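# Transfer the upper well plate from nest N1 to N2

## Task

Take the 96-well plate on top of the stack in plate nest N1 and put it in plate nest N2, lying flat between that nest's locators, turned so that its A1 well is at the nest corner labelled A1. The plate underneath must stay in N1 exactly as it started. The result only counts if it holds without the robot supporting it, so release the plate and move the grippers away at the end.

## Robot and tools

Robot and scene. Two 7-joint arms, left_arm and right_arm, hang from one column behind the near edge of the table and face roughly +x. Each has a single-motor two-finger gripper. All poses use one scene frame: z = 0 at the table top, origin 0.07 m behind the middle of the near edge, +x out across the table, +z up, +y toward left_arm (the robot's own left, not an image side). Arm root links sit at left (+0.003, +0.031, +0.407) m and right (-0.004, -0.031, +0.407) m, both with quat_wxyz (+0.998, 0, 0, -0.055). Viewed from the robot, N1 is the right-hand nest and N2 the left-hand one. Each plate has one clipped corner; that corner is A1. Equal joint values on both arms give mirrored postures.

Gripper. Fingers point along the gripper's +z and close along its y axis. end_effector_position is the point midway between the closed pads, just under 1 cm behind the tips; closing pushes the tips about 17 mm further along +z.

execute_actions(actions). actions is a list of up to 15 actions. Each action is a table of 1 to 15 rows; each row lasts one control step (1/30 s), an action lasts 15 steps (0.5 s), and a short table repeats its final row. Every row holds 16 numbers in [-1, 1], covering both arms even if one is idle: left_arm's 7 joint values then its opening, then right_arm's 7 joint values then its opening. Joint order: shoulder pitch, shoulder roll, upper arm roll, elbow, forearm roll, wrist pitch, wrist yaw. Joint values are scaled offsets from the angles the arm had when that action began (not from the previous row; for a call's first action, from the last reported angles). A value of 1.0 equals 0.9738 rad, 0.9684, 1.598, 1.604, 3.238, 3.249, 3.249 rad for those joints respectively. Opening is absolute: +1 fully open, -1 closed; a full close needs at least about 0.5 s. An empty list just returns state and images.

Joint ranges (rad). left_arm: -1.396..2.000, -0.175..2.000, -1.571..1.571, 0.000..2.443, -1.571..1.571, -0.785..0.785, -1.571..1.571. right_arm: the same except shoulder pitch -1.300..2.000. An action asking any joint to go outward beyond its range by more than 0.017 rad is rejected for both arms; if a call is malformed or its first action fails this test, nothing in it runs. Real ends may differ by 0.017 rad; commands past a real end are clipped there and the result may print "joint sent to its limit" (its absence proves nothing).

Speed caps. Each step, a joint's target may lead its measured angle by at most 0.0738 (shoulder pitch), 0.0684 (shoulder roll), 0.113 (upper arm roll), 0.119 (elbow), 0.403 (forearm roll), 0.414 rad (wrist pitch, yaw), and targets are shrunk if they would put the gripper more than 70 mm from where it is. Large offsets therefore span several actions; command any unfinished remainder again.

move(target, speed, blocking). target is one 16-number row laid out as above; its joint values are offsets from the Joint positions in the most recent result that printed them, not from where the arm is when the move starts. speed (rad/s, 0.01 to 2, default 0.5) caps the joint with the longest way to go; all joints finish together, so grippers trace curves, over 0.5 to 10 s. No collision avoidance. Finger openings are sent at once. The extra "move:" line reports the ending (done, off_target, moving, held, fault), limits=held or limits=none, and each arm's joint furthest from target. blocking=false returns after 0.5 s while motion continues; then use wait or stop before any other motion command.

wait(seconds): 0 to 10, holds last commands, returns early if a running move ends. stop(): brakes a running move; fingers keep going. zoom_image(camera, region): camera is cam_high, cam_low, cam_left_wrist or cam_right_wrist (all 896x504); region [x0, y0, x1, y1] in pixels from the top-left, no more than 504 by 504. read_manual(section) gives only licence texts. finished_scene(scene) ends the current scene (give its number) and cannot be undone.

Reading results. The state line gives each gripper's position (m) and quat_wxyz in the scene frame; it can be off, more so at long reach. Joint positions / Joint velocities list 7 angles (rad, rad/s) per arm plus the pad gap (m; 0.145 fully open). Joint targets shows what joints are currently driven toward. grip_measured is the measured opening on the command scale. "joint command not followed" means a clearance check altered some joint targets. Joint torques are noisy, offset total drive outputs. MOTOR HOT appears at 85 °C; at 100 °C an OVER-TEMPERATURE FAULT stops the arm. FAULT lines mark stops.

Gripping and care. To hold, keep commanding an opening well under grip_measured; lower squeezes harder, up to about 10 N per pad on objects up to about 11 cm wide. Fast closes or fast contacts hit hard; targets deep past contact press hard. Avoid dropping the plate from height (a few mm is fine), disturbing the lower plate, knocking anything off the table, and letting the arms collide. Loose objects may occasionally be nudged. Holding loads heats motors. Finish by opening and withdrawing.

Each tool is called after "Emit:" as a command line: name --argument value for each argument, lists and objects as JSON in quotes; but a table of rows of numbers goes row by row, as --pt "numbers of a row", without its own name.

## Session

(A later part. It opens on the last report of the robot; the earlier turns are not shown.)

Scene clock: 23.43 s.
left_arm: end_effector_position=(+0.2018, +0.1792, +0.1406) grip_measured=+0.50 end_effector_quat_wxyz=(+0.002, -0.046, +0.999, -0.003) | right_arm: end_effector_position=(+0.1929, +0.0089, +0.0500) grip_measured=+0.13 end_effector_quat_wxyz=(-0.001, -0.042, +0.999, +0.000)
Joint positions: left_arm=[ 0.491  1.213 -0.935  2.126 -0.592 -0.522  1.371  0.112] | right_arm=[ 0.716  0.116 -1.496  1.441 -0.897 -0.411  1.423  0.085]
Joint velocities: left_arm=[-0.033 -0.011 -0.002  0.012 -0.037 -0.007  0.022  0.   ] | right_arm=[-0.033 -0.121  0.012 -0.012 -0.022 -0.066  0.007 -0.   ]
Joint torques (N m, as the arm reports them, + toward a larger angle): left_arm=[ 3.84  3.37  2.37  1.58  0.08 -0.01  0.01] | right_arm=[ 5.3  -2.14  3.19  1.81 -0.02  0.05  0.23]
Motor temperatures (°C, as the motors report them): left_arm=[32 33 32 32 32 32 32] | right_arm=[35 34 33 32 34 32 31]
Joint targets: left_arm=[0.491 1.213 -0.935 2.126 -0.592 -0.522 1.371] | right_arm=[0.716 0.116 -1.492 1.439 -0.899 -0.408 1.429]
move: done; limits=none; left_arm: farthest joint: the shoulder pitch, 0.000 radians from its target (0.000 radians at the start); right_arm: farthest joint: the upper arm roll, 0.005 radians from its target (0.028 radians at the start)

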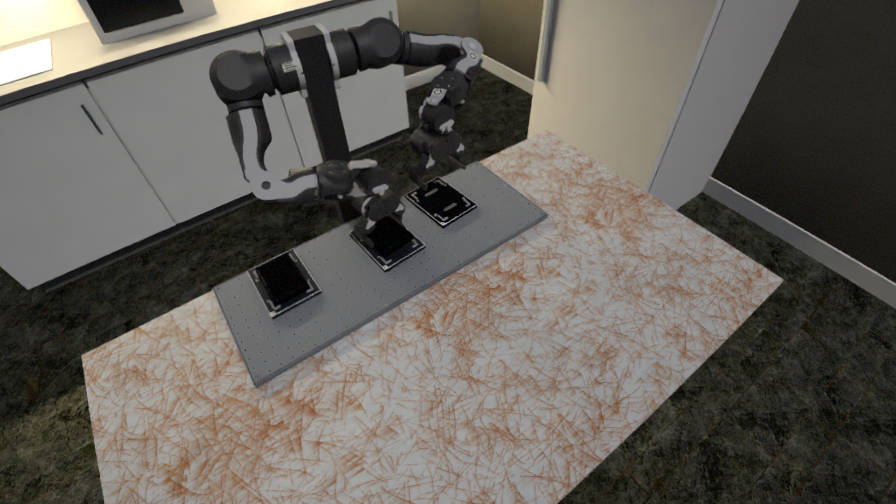

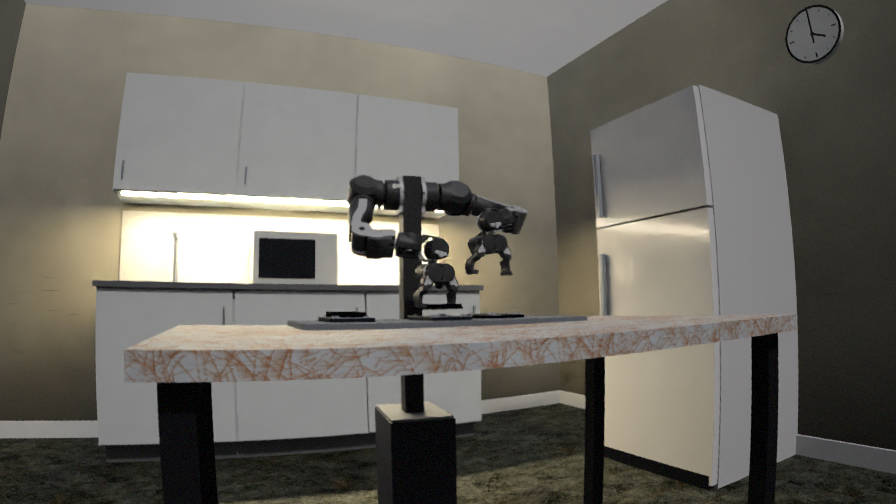

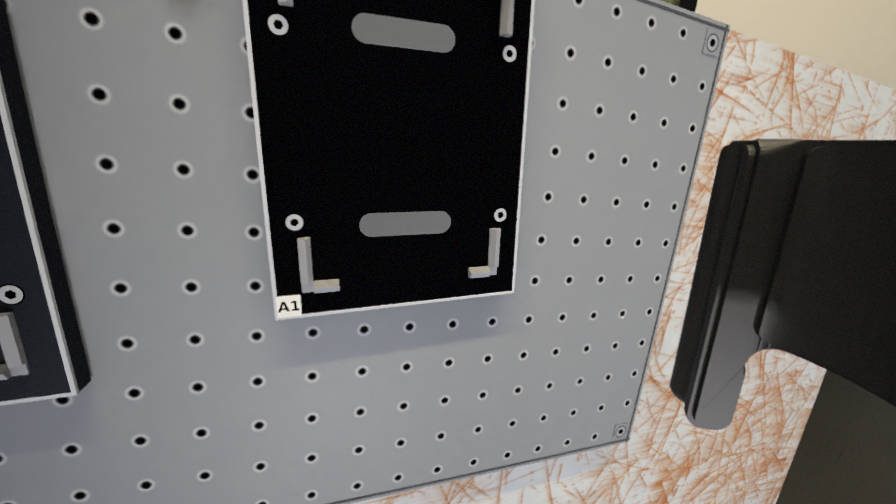

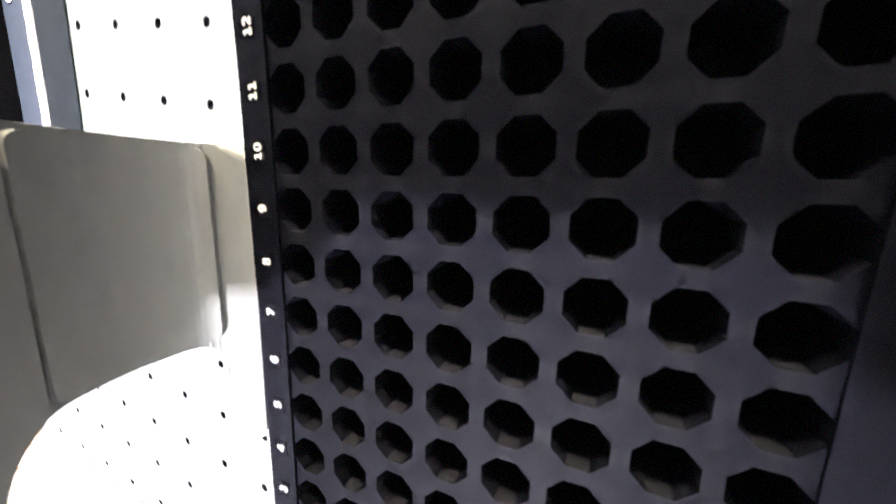

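Emit:
move --target '[0,0,0,0,0,0,0,0.5, -0.016,-0.008,-0.0062,-0.027,-0.0085,-0.0028,-0.0125,-0.15]' --speed 0.07

Emit:
zoom_image --camera "cam_high" --region '[370,228,430,270]'

Emit:
zoom_image --camera "cam_low" --region '[400,295,470,330]'

Emit:
zoom_image --camera "cam_left_wrist" --region '[0,250,130,420]'

Scene clock: 24.47 s.
left_arm: end_effector_position=(+0.2018, +0.1792, +0.1406) grip_measured=+0.50 end_effector_quat_wxyz=(+0.002, -0.046, +0.999, -0.003) | right_arm: end_effector_position=(+0.1934, +0.0075, +0.0403) grip_measured=+0.13 end_effector_quat_wxyz=(-0.002, -0.038, +0.999, -0.001)
Joint positions: left_arm=[ 0.491  1.213 -0.935  2.126 -0.592 -0.522  1.371  0.112] | right_arm=[ 0.702  0.111 -1.503  1.399 -0.923 -0.417  1.388  0.085]
Joint velocities: left_arm=[-0.033 -0.033  0.007  0.002 -0.037 -0.022  0.007 -0.   ] | right_arm=[-0.011 -0.011 -0.007 -0.012 -0.022 -0.007 -0.022 -0.   ]
Joint torques (N m, as the arm reports them, + toward a larger angle): left_arm=[ 3.96  3.3   2.32  1.44  0.09 -0.01  0.  ] | right_arm=[ 5.13 -2.88  1.7   1.83 -0.03 -0.11 -0.1 ]
Motor temperatures (°C, as the motors report them): left_arm=[32 33 32 32 32 32 32] | right_arm=[35 34 33 32 34 32 31]
Joint targets: left_arm=[0.491 1.213 -0.935 2.126 -0.592 -0.522 1.371] | right_arm=[0.700 0.108 -1.506 1.398 -0.925 -0.420 1.383]
move: done; limits=none; left_arm: farthest joint: the shoulder pitch, 0.000 radians from its target (0.000 radians at the start); right_arm: farthest joint: the wrist yaw, 0.006 radians from its target (0.041 radians at the start)

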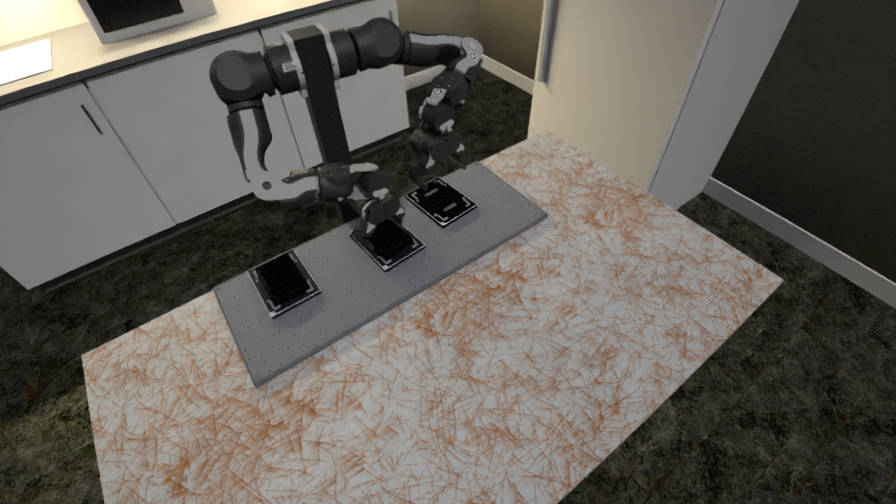

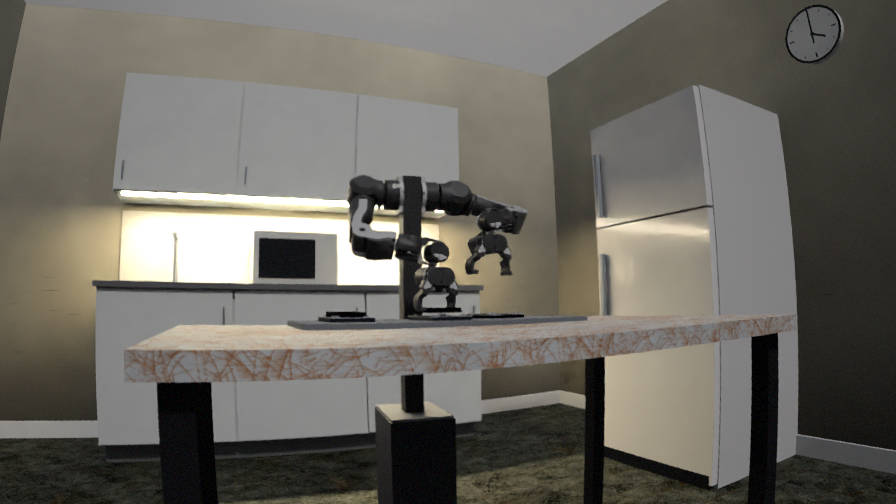

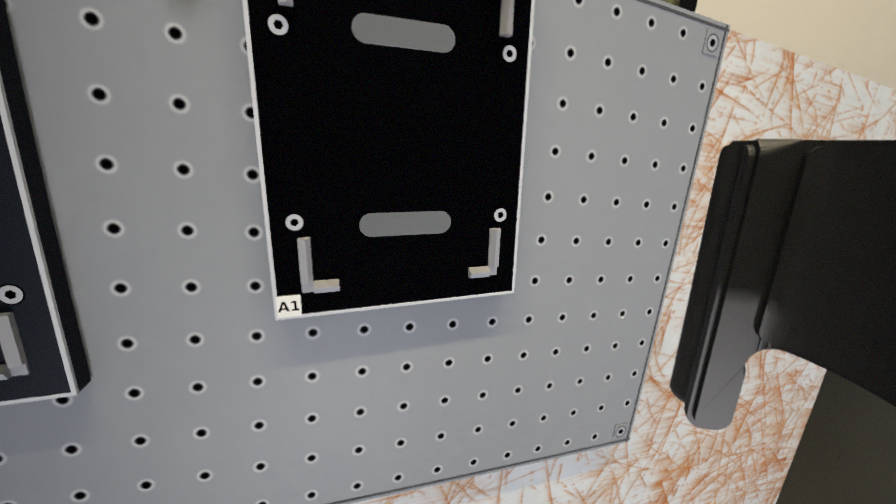

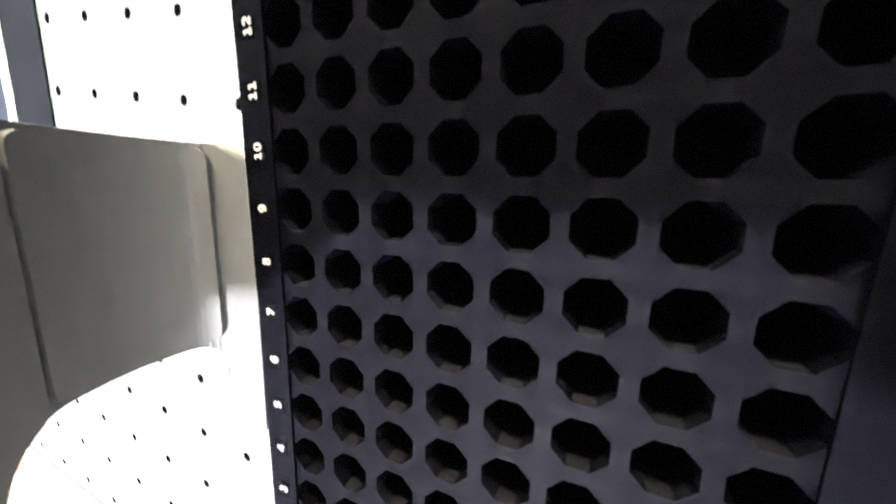

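Region (370, 228, 430, 270) of cam_high's 896x504 image, scaled by 8.400, with more detail than that image has; it fills the top 353 rows of this view, and the rest is white.

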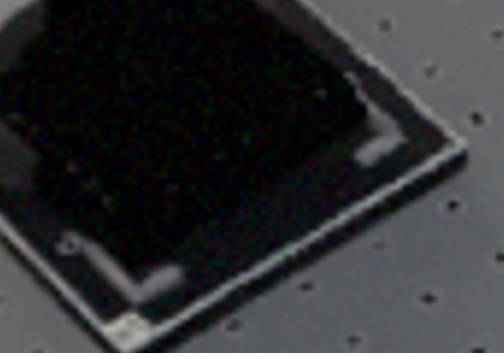

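Region (400, 295, 470, 330) of cam_low's 896x504 image, scaled by 7.200, with more detail than that image has.

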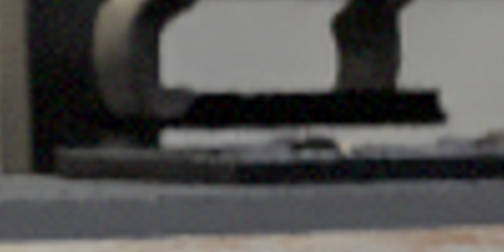

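Region (0, 250, 130, 420) of cam_left_wrist's 896x504 image, scaled by 2.965, with more detail than that image has; it fills the left 385 columns of this view, and the rest is white.

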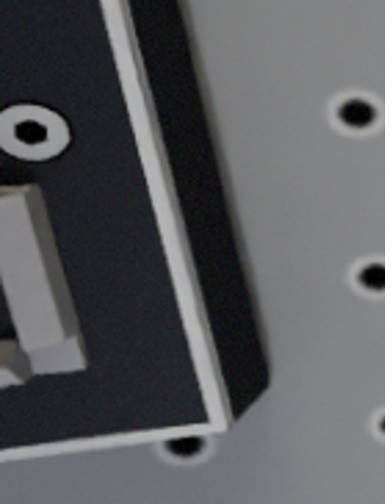

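Emit:
move --target '[0,0,0,0,0,0,0,0.5, -0.0066,-0.0055,-0.0041,-0.0085,-0.0031,-0.0018,-0.0052,-0.15]' --speed 0.04

Emit:
zoom_image --camera "cam_high" --region '[370,228,430,270]'

Emit:
zoom_image --camera "cam_low" --region '[400,295,470,330]'

Emit:
zoom_image --camera "cam_left_wrist" --region '[0,250,130,420]'

Scene clock: 25.47 s.
left_arm: end_effector_position=(+0.2018, +0.1792, +0.1406) grip_measured=+0.50 end_effector_quat_wxyz=(+0.002, -0.046, +0.999, -0.003) | right_arm: end_effector_position=(+0.1929, +0.0077, +0.0374) grip_measured=+0.13 end_effector_quat_wxyz=(-0.002, -0.039, +0.999, -0.001)
Joint positions: left_arm=[ 0.491  1.213 -0.935  2.126 -0.592 -0.522  1.371  0.112] | right_arm=[ 0.697  0.108 -1.507  1.387 -0.931 -0.42   1.377  0.085]
Joint velocities: left_arm=[-0.099  0.011 -0.002  0.007  0.022 -0.007  0.007  0.   ] | right_arm=[-0.033 -0.077 -0.002 -0.012 -0.007 -0.007 -0.007  0.   ]
Joint torques (N m, as the arm reports them, + toward a larger angle): left_arm=[ 3.86  3.41  2.33  1.58  0.08 -0.02  0.01] | right_arm=[ 5.06 -2.92  1.65  1.75 -0.03 -0.11 -0.1 ]
Motor temperatures (°C, as the motors report them): left_arm=[32 33 33 32 32 32 32] | right_arm=[35 34 33 32 34 32 31]
Joint targets: left_arm=[0.491 1.213 -0.935 2.126 -0.592 -0.522 1.371] | right_arm=[0.695 0.106 -1.509 1.385 -0.933 -0.423 1.371]
move: done; limits=none; left_arm: farthest joint: the shoulder pitch, 0.000 radians from its target (0.000 radians at the start); right_arm: farthest joint: the wrist yaw, 0.006 radians from its target (0.017 radians at the start)

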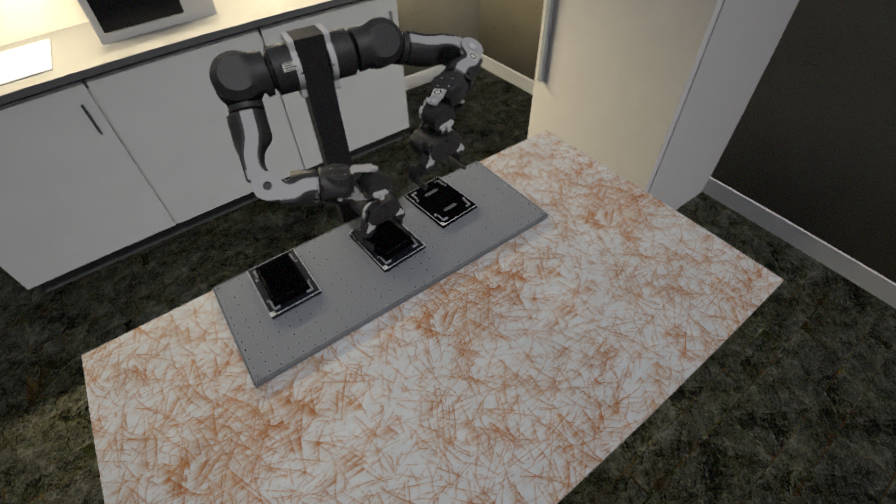

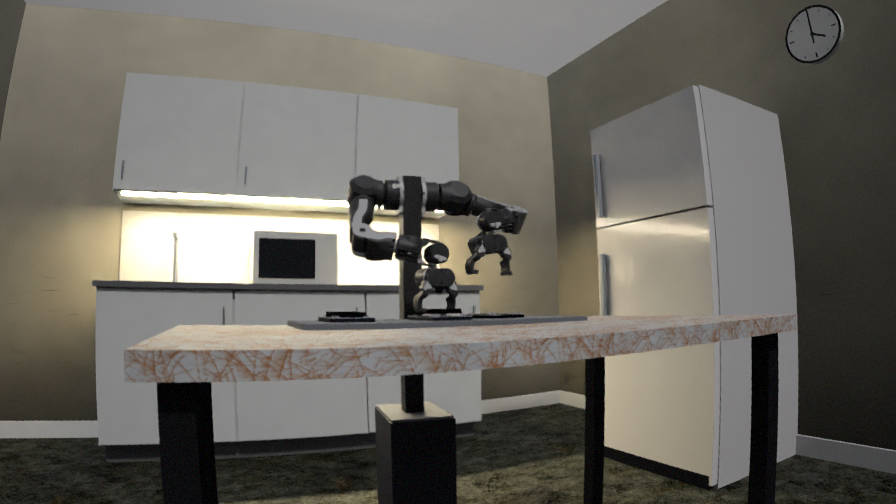

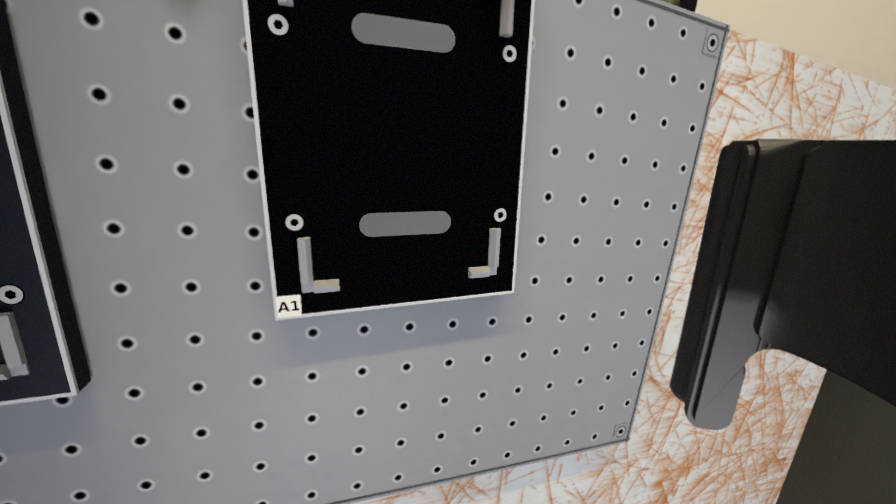

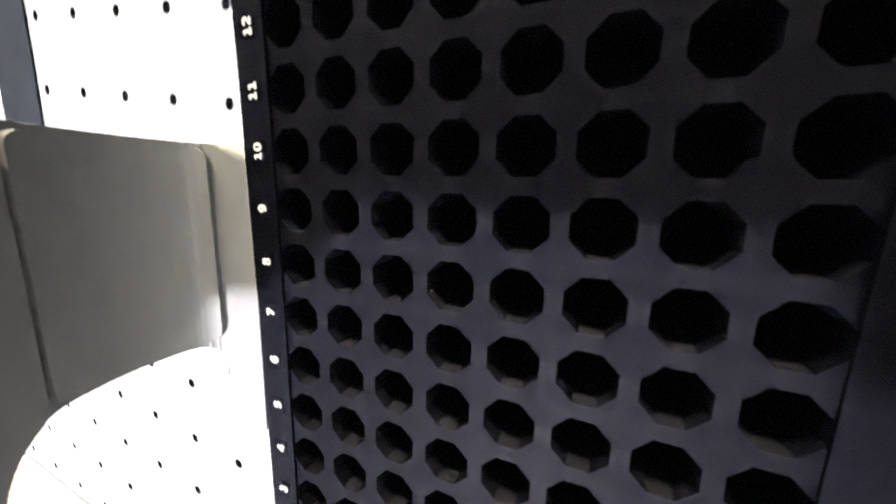

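Region (370, 228, 430, 270) of cam_high's 896x504 image, scaled by 8.400, with more detail than that image has; it fills the top 353 rows of this view, and the rest is white.

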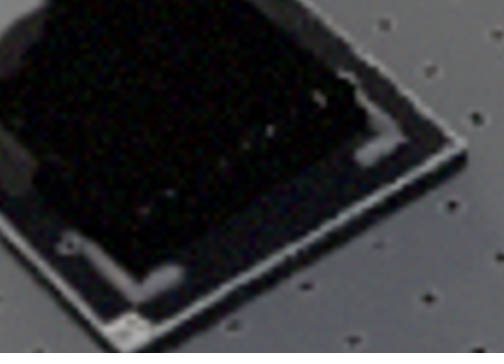

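Region (400, 295, 470, 330) of cam_low's 896x504 image, scaled by 7.200, with more detail than that image has.

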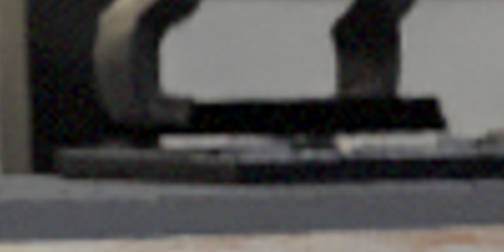

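Region (0, 250, 130, 420) of cam_left_wrist's 896x504 image, scaled by 2.965, with more detail than that image has; it fills the left 385 columns of this view, and the rest is white.

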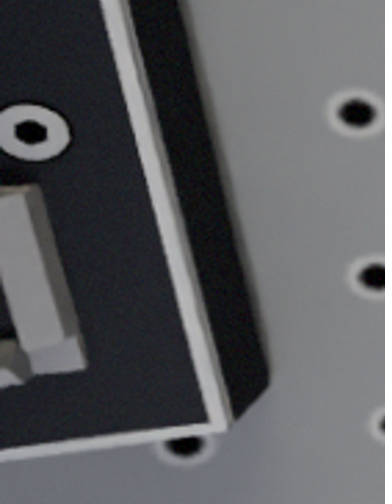

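Emit:
zoom_image --camera "cam_high" --region '[402,232,426,252]'

Emit:
zoom_image --camera "cam_high" --region '[374,250,398,270]'

Emit:
zoom_image --camera "cam_high" --region '[434,198,482,233]'

Region (402, 232, 426, 252) of cam_high's 896x504 image, scaled by 21.000, with more detail than that image has.

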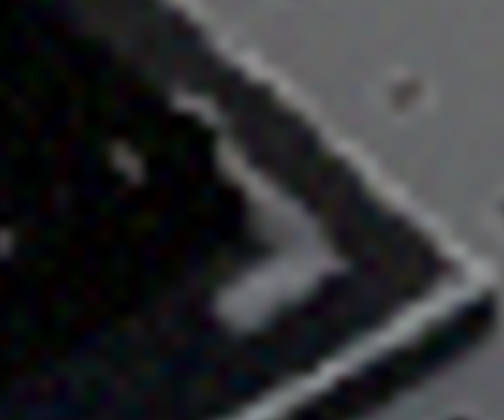

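Region (374, 250, 398, 270) of cam_high's 896x504 image, scaled by 21.000, with more detail than that image has.

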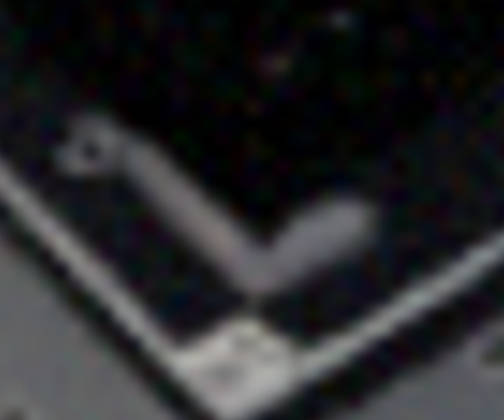

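Region (434, 198, 482, 233) of cam_high's 896x504 image, scaled by 10.500, with more detail than that image has; it fills the top 368 rows of this view, and the rest is white.

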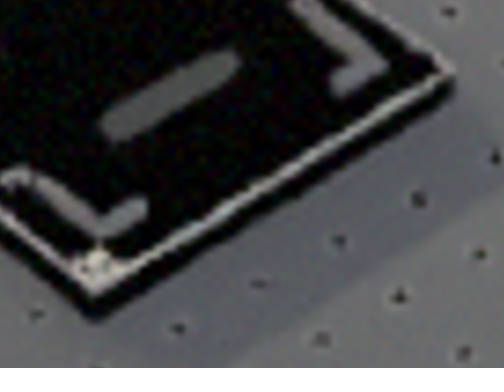

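Emit:
move --target '[0,0,0,0,0,0,0,0.5, -0.0103,-0.0053,-0.0041,-0.0118,-0.0039,-0.0022,-0.0068,-0.15]' --speed 0.03

Emit:
zoom_image --camera "cam_high" --region '[370,228,430,270]'

Emit:
zoom_image --camera "cam_low" --region '[400,295,470,330]'

Scene clock: 27.17 s.
left_arm: end_effector_position=(+0.2018, +0.1792, +0.1406) grip_measured=+0.50 end_effector_quat_wxyz=(+0.002, -0.046, +0.999, -0.003) | right_arm: end_effector_position=(+0.1930, +0.0071, +0.0345) grip_measured=+0.13 end_effector_quat_wxyz=(-0.003, -0.038, +0.999, -0.004)
Joint positions: left_arm=[ 0.491  1.213 -0.935  2.126 -0.592 -0.522  1.371  0.112] | right_arm=[ 0.692  0.104 -1.508  1.373 -0.939 -0.422  1.372  0.085]
Joint velocities: left_arm=[-0.055 -0.033  0.002  0.007 -0.066  0.037 -0.066  0.   ] | right_arm=[-0.033 -0.033 -0.007  0.002  0.037  0.022  0.037  0.   ]
Joint torques (N m, as the arm reports them, + toward a larger angle): left_arm=[ 3.92  3.34  2.33  1.56  0.1  -0.02  0.03] | right_arm=[ 4.09 -2.61  1.11  1.24 -0.11 -0.19 -0.44]
Motor temperatures (°C, as the motors report them): left_arm=[32 33 33 32 32 32 32] | right_arm=[35 34 33 32 34 32 31]
Joint targets: left_arm=[0.491 1.213 -0.935 2.126 -0.592 -0.522 1.371] | right_arm=[0.686 0.103 -1.513 1.368 -0.944 -0.428 1.355]
move: off_target (right_arm); limits=none; left_arm: farthest joint: the shoulder pitch, 0.000 radians from its target (0.000 radians at the start); right_arm: farthest joint: the wrist yaw, 0.017 radians from its target (0.022 radians at the start)

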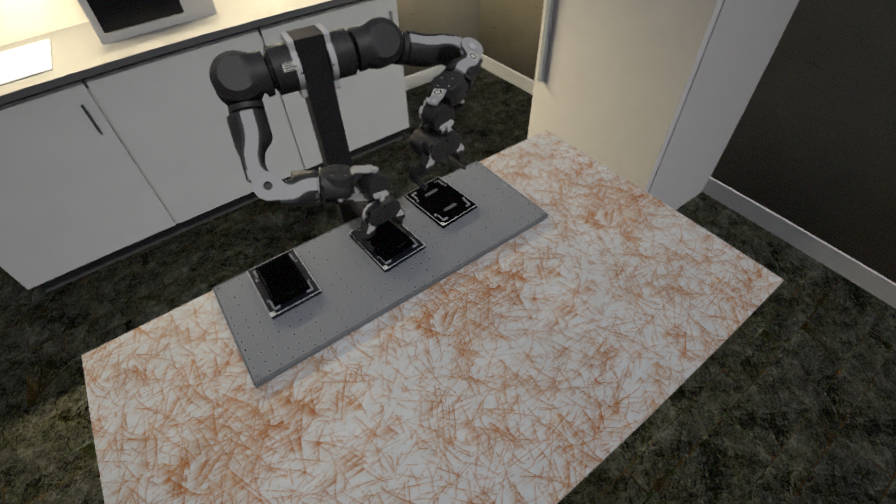

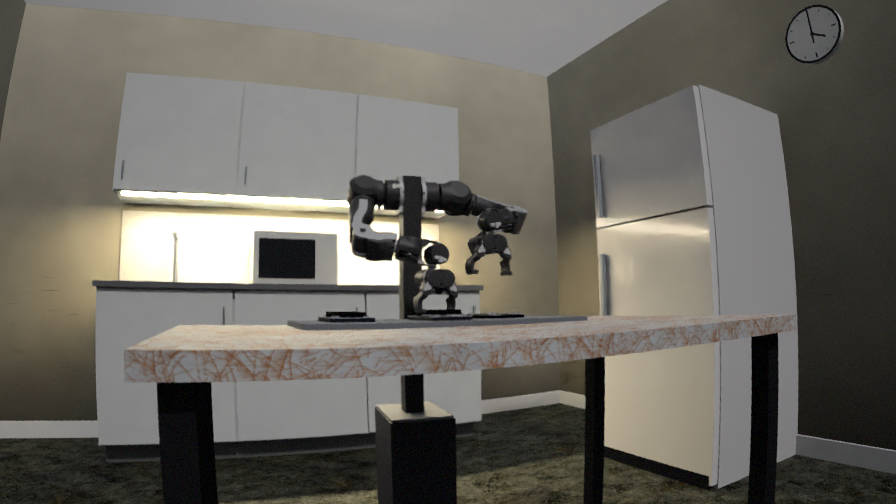

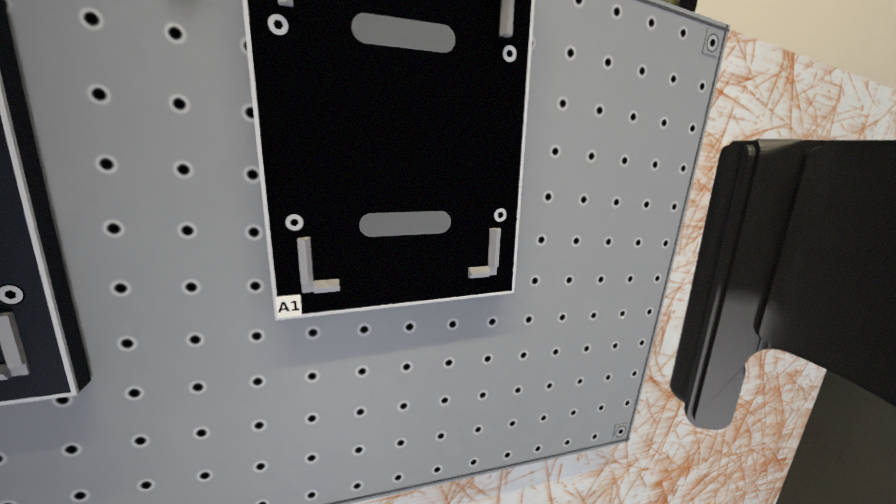

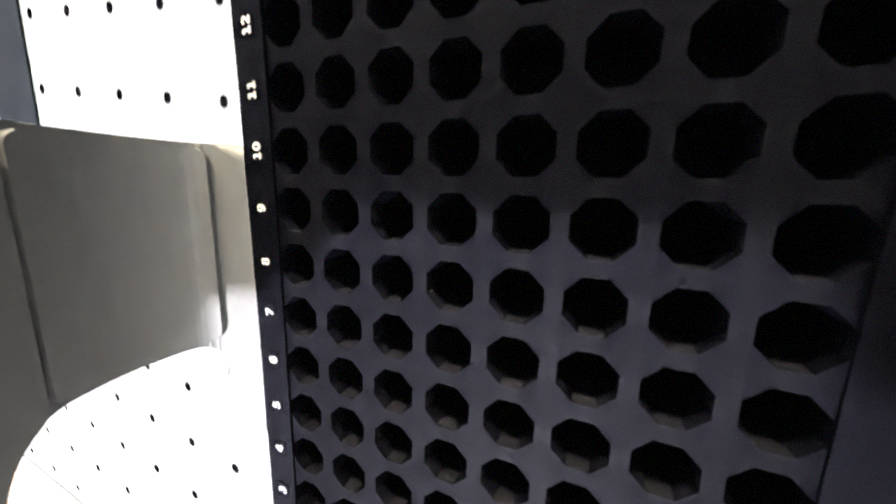

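Region (370, 228, 430, 270) of cam_high's 896x504 image, scaled by 8.400, with more detail than that image has; it fills the top 353 rows of this view, and the rest is white.

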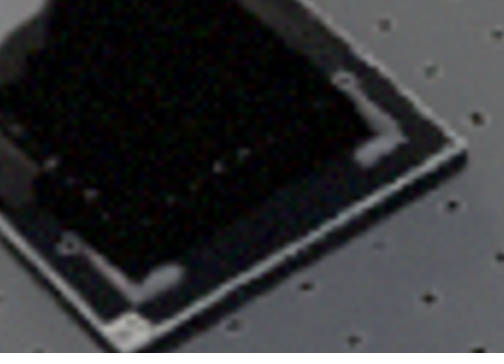

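Region (400, 295, 470, 330) of cam_low's 896x504 image, scaled by 7.200, with more detail than that image has.

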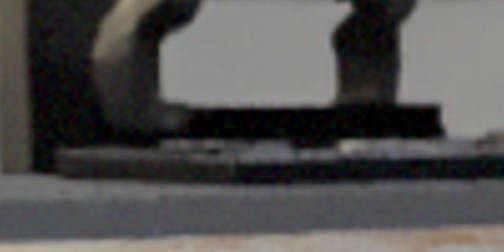

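Emit:
move --target '[0,0,0,0,0,0,0,0.5, 0.005,0.0,0.002,0.0068,0.0022,0.001,0,-0.15]' --speed 0.03

Emit:
move --target '[0,0,0,0,0,0,0,0.5, 0,-0.0075,0,0,0,0,0,-0.15]' --speed 0.03

Emit:
zoom_image --camera "cam_high" --region '[370,228,430,270]'

Scene clock: 28.07 s.
left_arm: end_effector_position=(+0.2018, +0.1792, +0.1406) grip_measured=+0.50 end_effector_quat_wxyz=(+0.002, -0.046, +0.999, -0.003) | right_arm: end_effector_position=(+0.1926, +0.0082, +0.0361) grip_measured=+0.13 end_effector_quat_wxyz=(-0.002, -0.039, +0.999, -0.002)
Joint positions: left_arm=[ 0.491  1.213 -0.935  2.126 -0.592 -0.522  1.371  0.112] | right_arm=[ 0.694  0.104 -1.508  1.38  -0.936 -0.42   1.375  0.085]
Joint velocities: left_arm=[-0.055 -0.033 -0.017  0.017 -0.022 -0.022  0.037 -0.   ] | right_arm=[ 0.055 -0.077  0.002  0.012 -0.022 -0.007 -0.051 -0.   ]
Joint torques (N m, as the arm reports them, + toward a larger angle): left_arm=[ 3.92  3.33  2.28  1.49  0.08 -0.02  0.01] | right_arm=[ 6.16 -2.29  2.9   2.8   0.15  0.02 -0.02]
Motor temperatures (°C, as the motors report them): left_arm=[32 33 33 32 32 32 32] | right_arm=[35 34 33 32 34 32 31]
Joint targets: left_arm=[0.491 1.213 -0.935 2.126 -0.592 -0.522 1.371] | right_arm=[0.697 0.104 -1.505 1.384 -0.933 -0.419 1.372]
move: done; limits=none; left_arm: farthest joint: the shoulder pitch, 0.000 radians from its target (0.000 radians at the start); right_arm: farthest joint: the forearm roll, 0.004 radians from its target (0.007 radians at the start)

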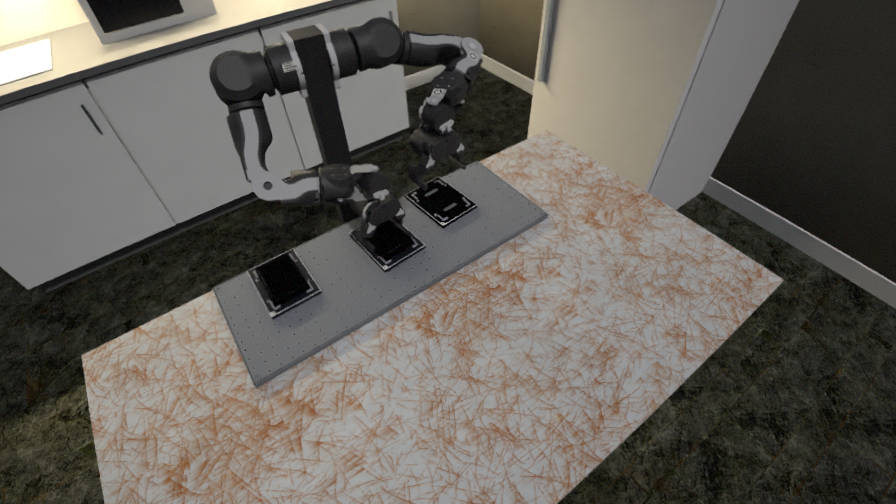

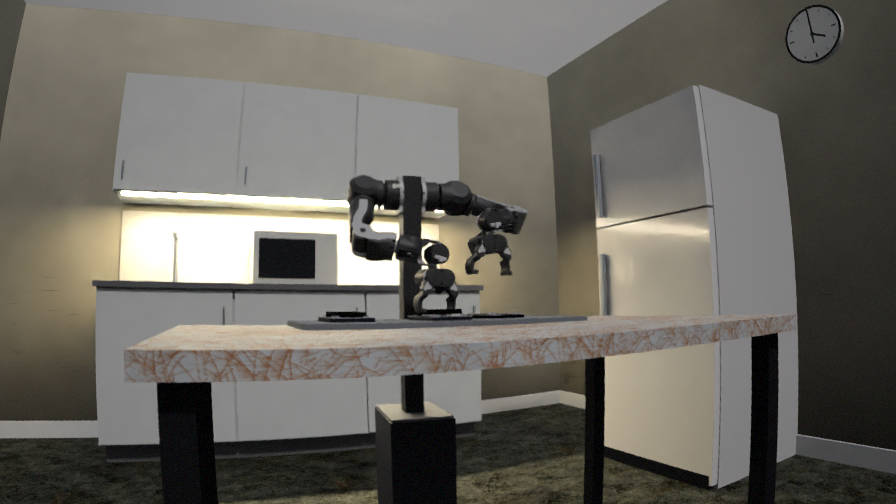

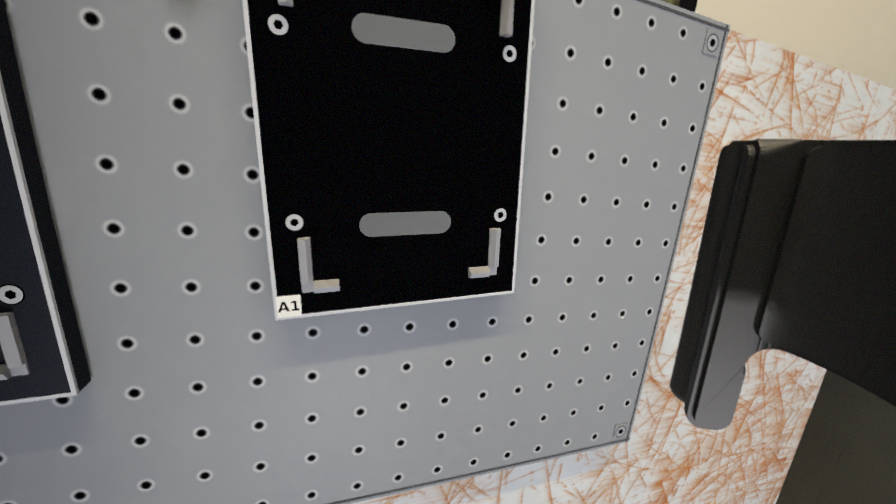

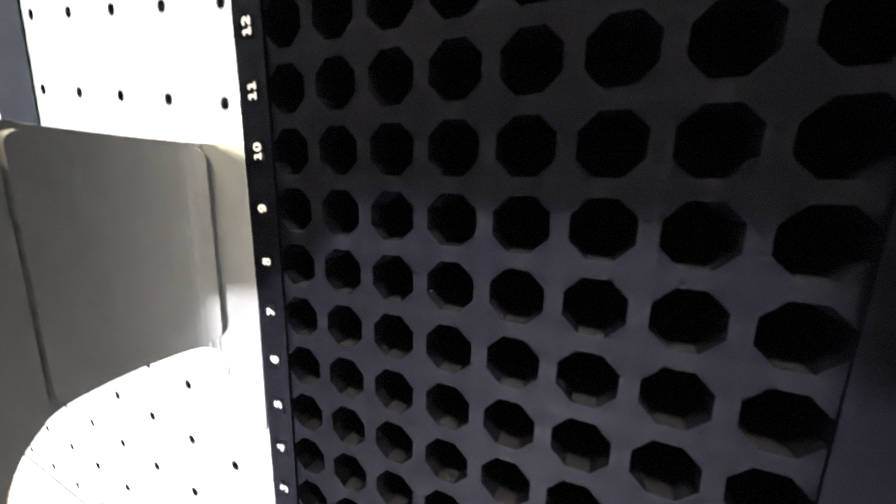

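Scene clock: 28.77 s.
left_arm: end_effector_position=(+0.2018, +0.1792, +0.1406) grip_measured=+0.50 end_effector_quat_wxyz=(+0.002, -0.046, +0.999, -0.003) | right_arm: end_effector_position=(+0.1923, +0.0102, +0.0368) grip_measured=+0.13 end_effector_quat_wxyz=(-0.002, -0.040, +0.999, -0.000)
Joint positions: left_arm=[ 0.491  1.213 -0.935  2.126 -0.592 -0.522  1.371  0.112] | right_arm=[ 0.694  0.099 -1.508  1.38  -0.936 -0.42   1.375  0.085]
Joint velocities: left_arm=[-0.011  0.011 -0.007 -0.007 -0.037 -0.022 -0.022 -0.   ] | right_arm=[-0.033  0.011 -0.012  0.007  0.037 -0.037 -0.007  0.   ]
Joint torques (N m, as the arm reports them, + toward a larger angle): left_arm=[ 3.94  3.36  2.36  1.51  0.08 -0.03  0.02] | right_arm=[ 5.38 -2.95  2.22  2.14  0.04 -0.03  0.07]
Motor temperatures (°C, as the motors report them): left_arm=[32 33 33 32 32 32 32] | right_arm=[35 34 33 33 34 32 31]
Joint targets: left_arm=[0.491 1.213 -0.935 2.126 -0.592 -0.522 1.371] | right_arm=[0.694 0.097 -1.508 1.380 -0.936 -0.420 1.375]
move: done; limits=none; left_arm: farthest joint: the shoulder pitch, 0.000 radians from its target (0.000 radians at the start); right_arm: farthest joint: the shoulder roll, 0.002 radians from its target (0.007 radians at the start)

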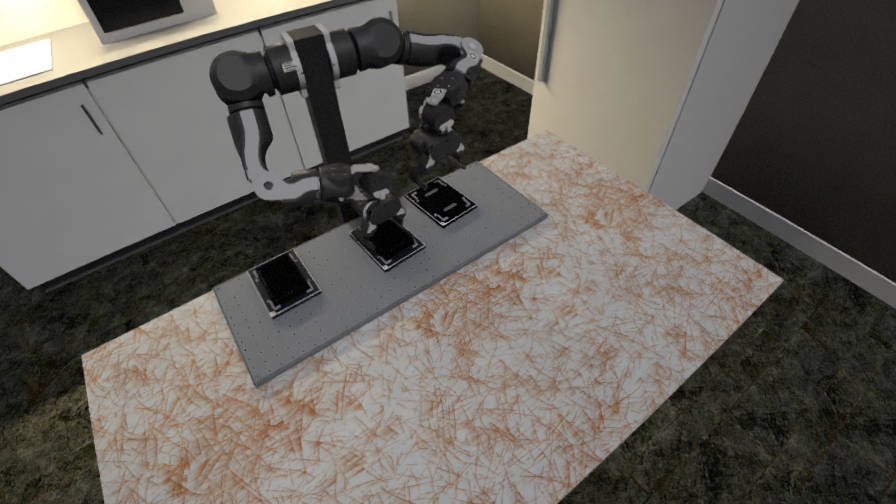

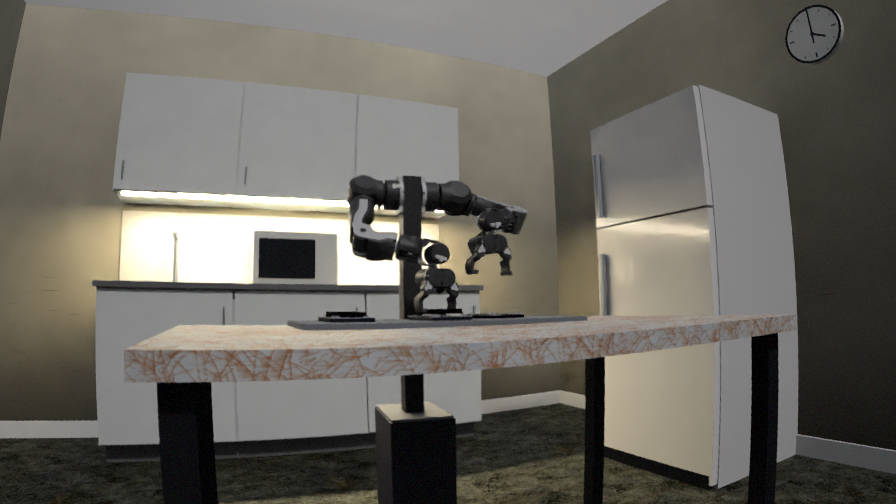

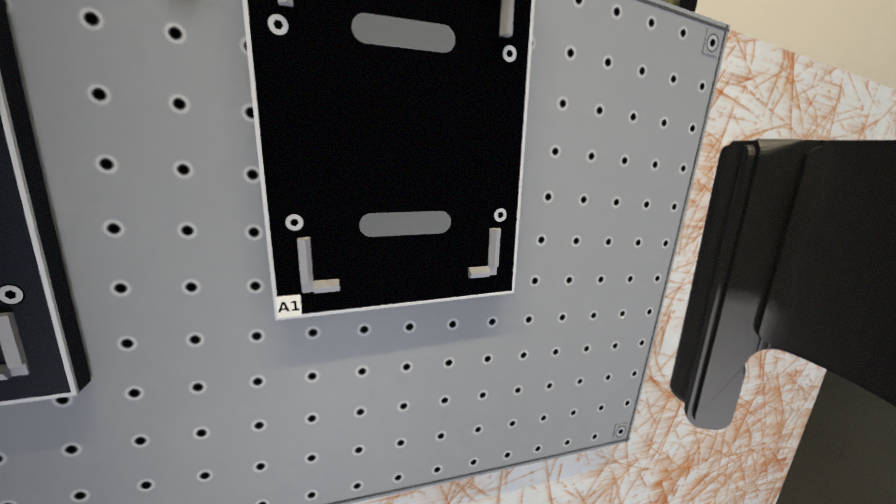

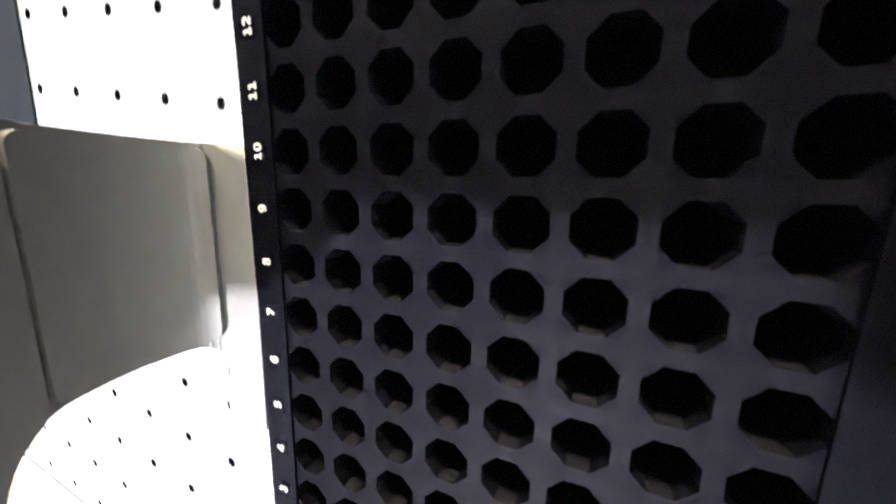

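Region (370, 228, 430, 270) of cam_high's 896x504 image, scaled by 8.400, with more detail than that image has; it fills the top 353 rows of this view, and the rest is white.

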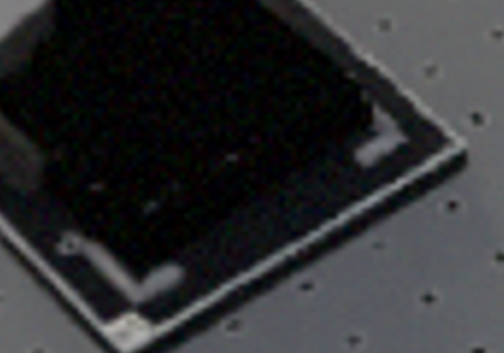

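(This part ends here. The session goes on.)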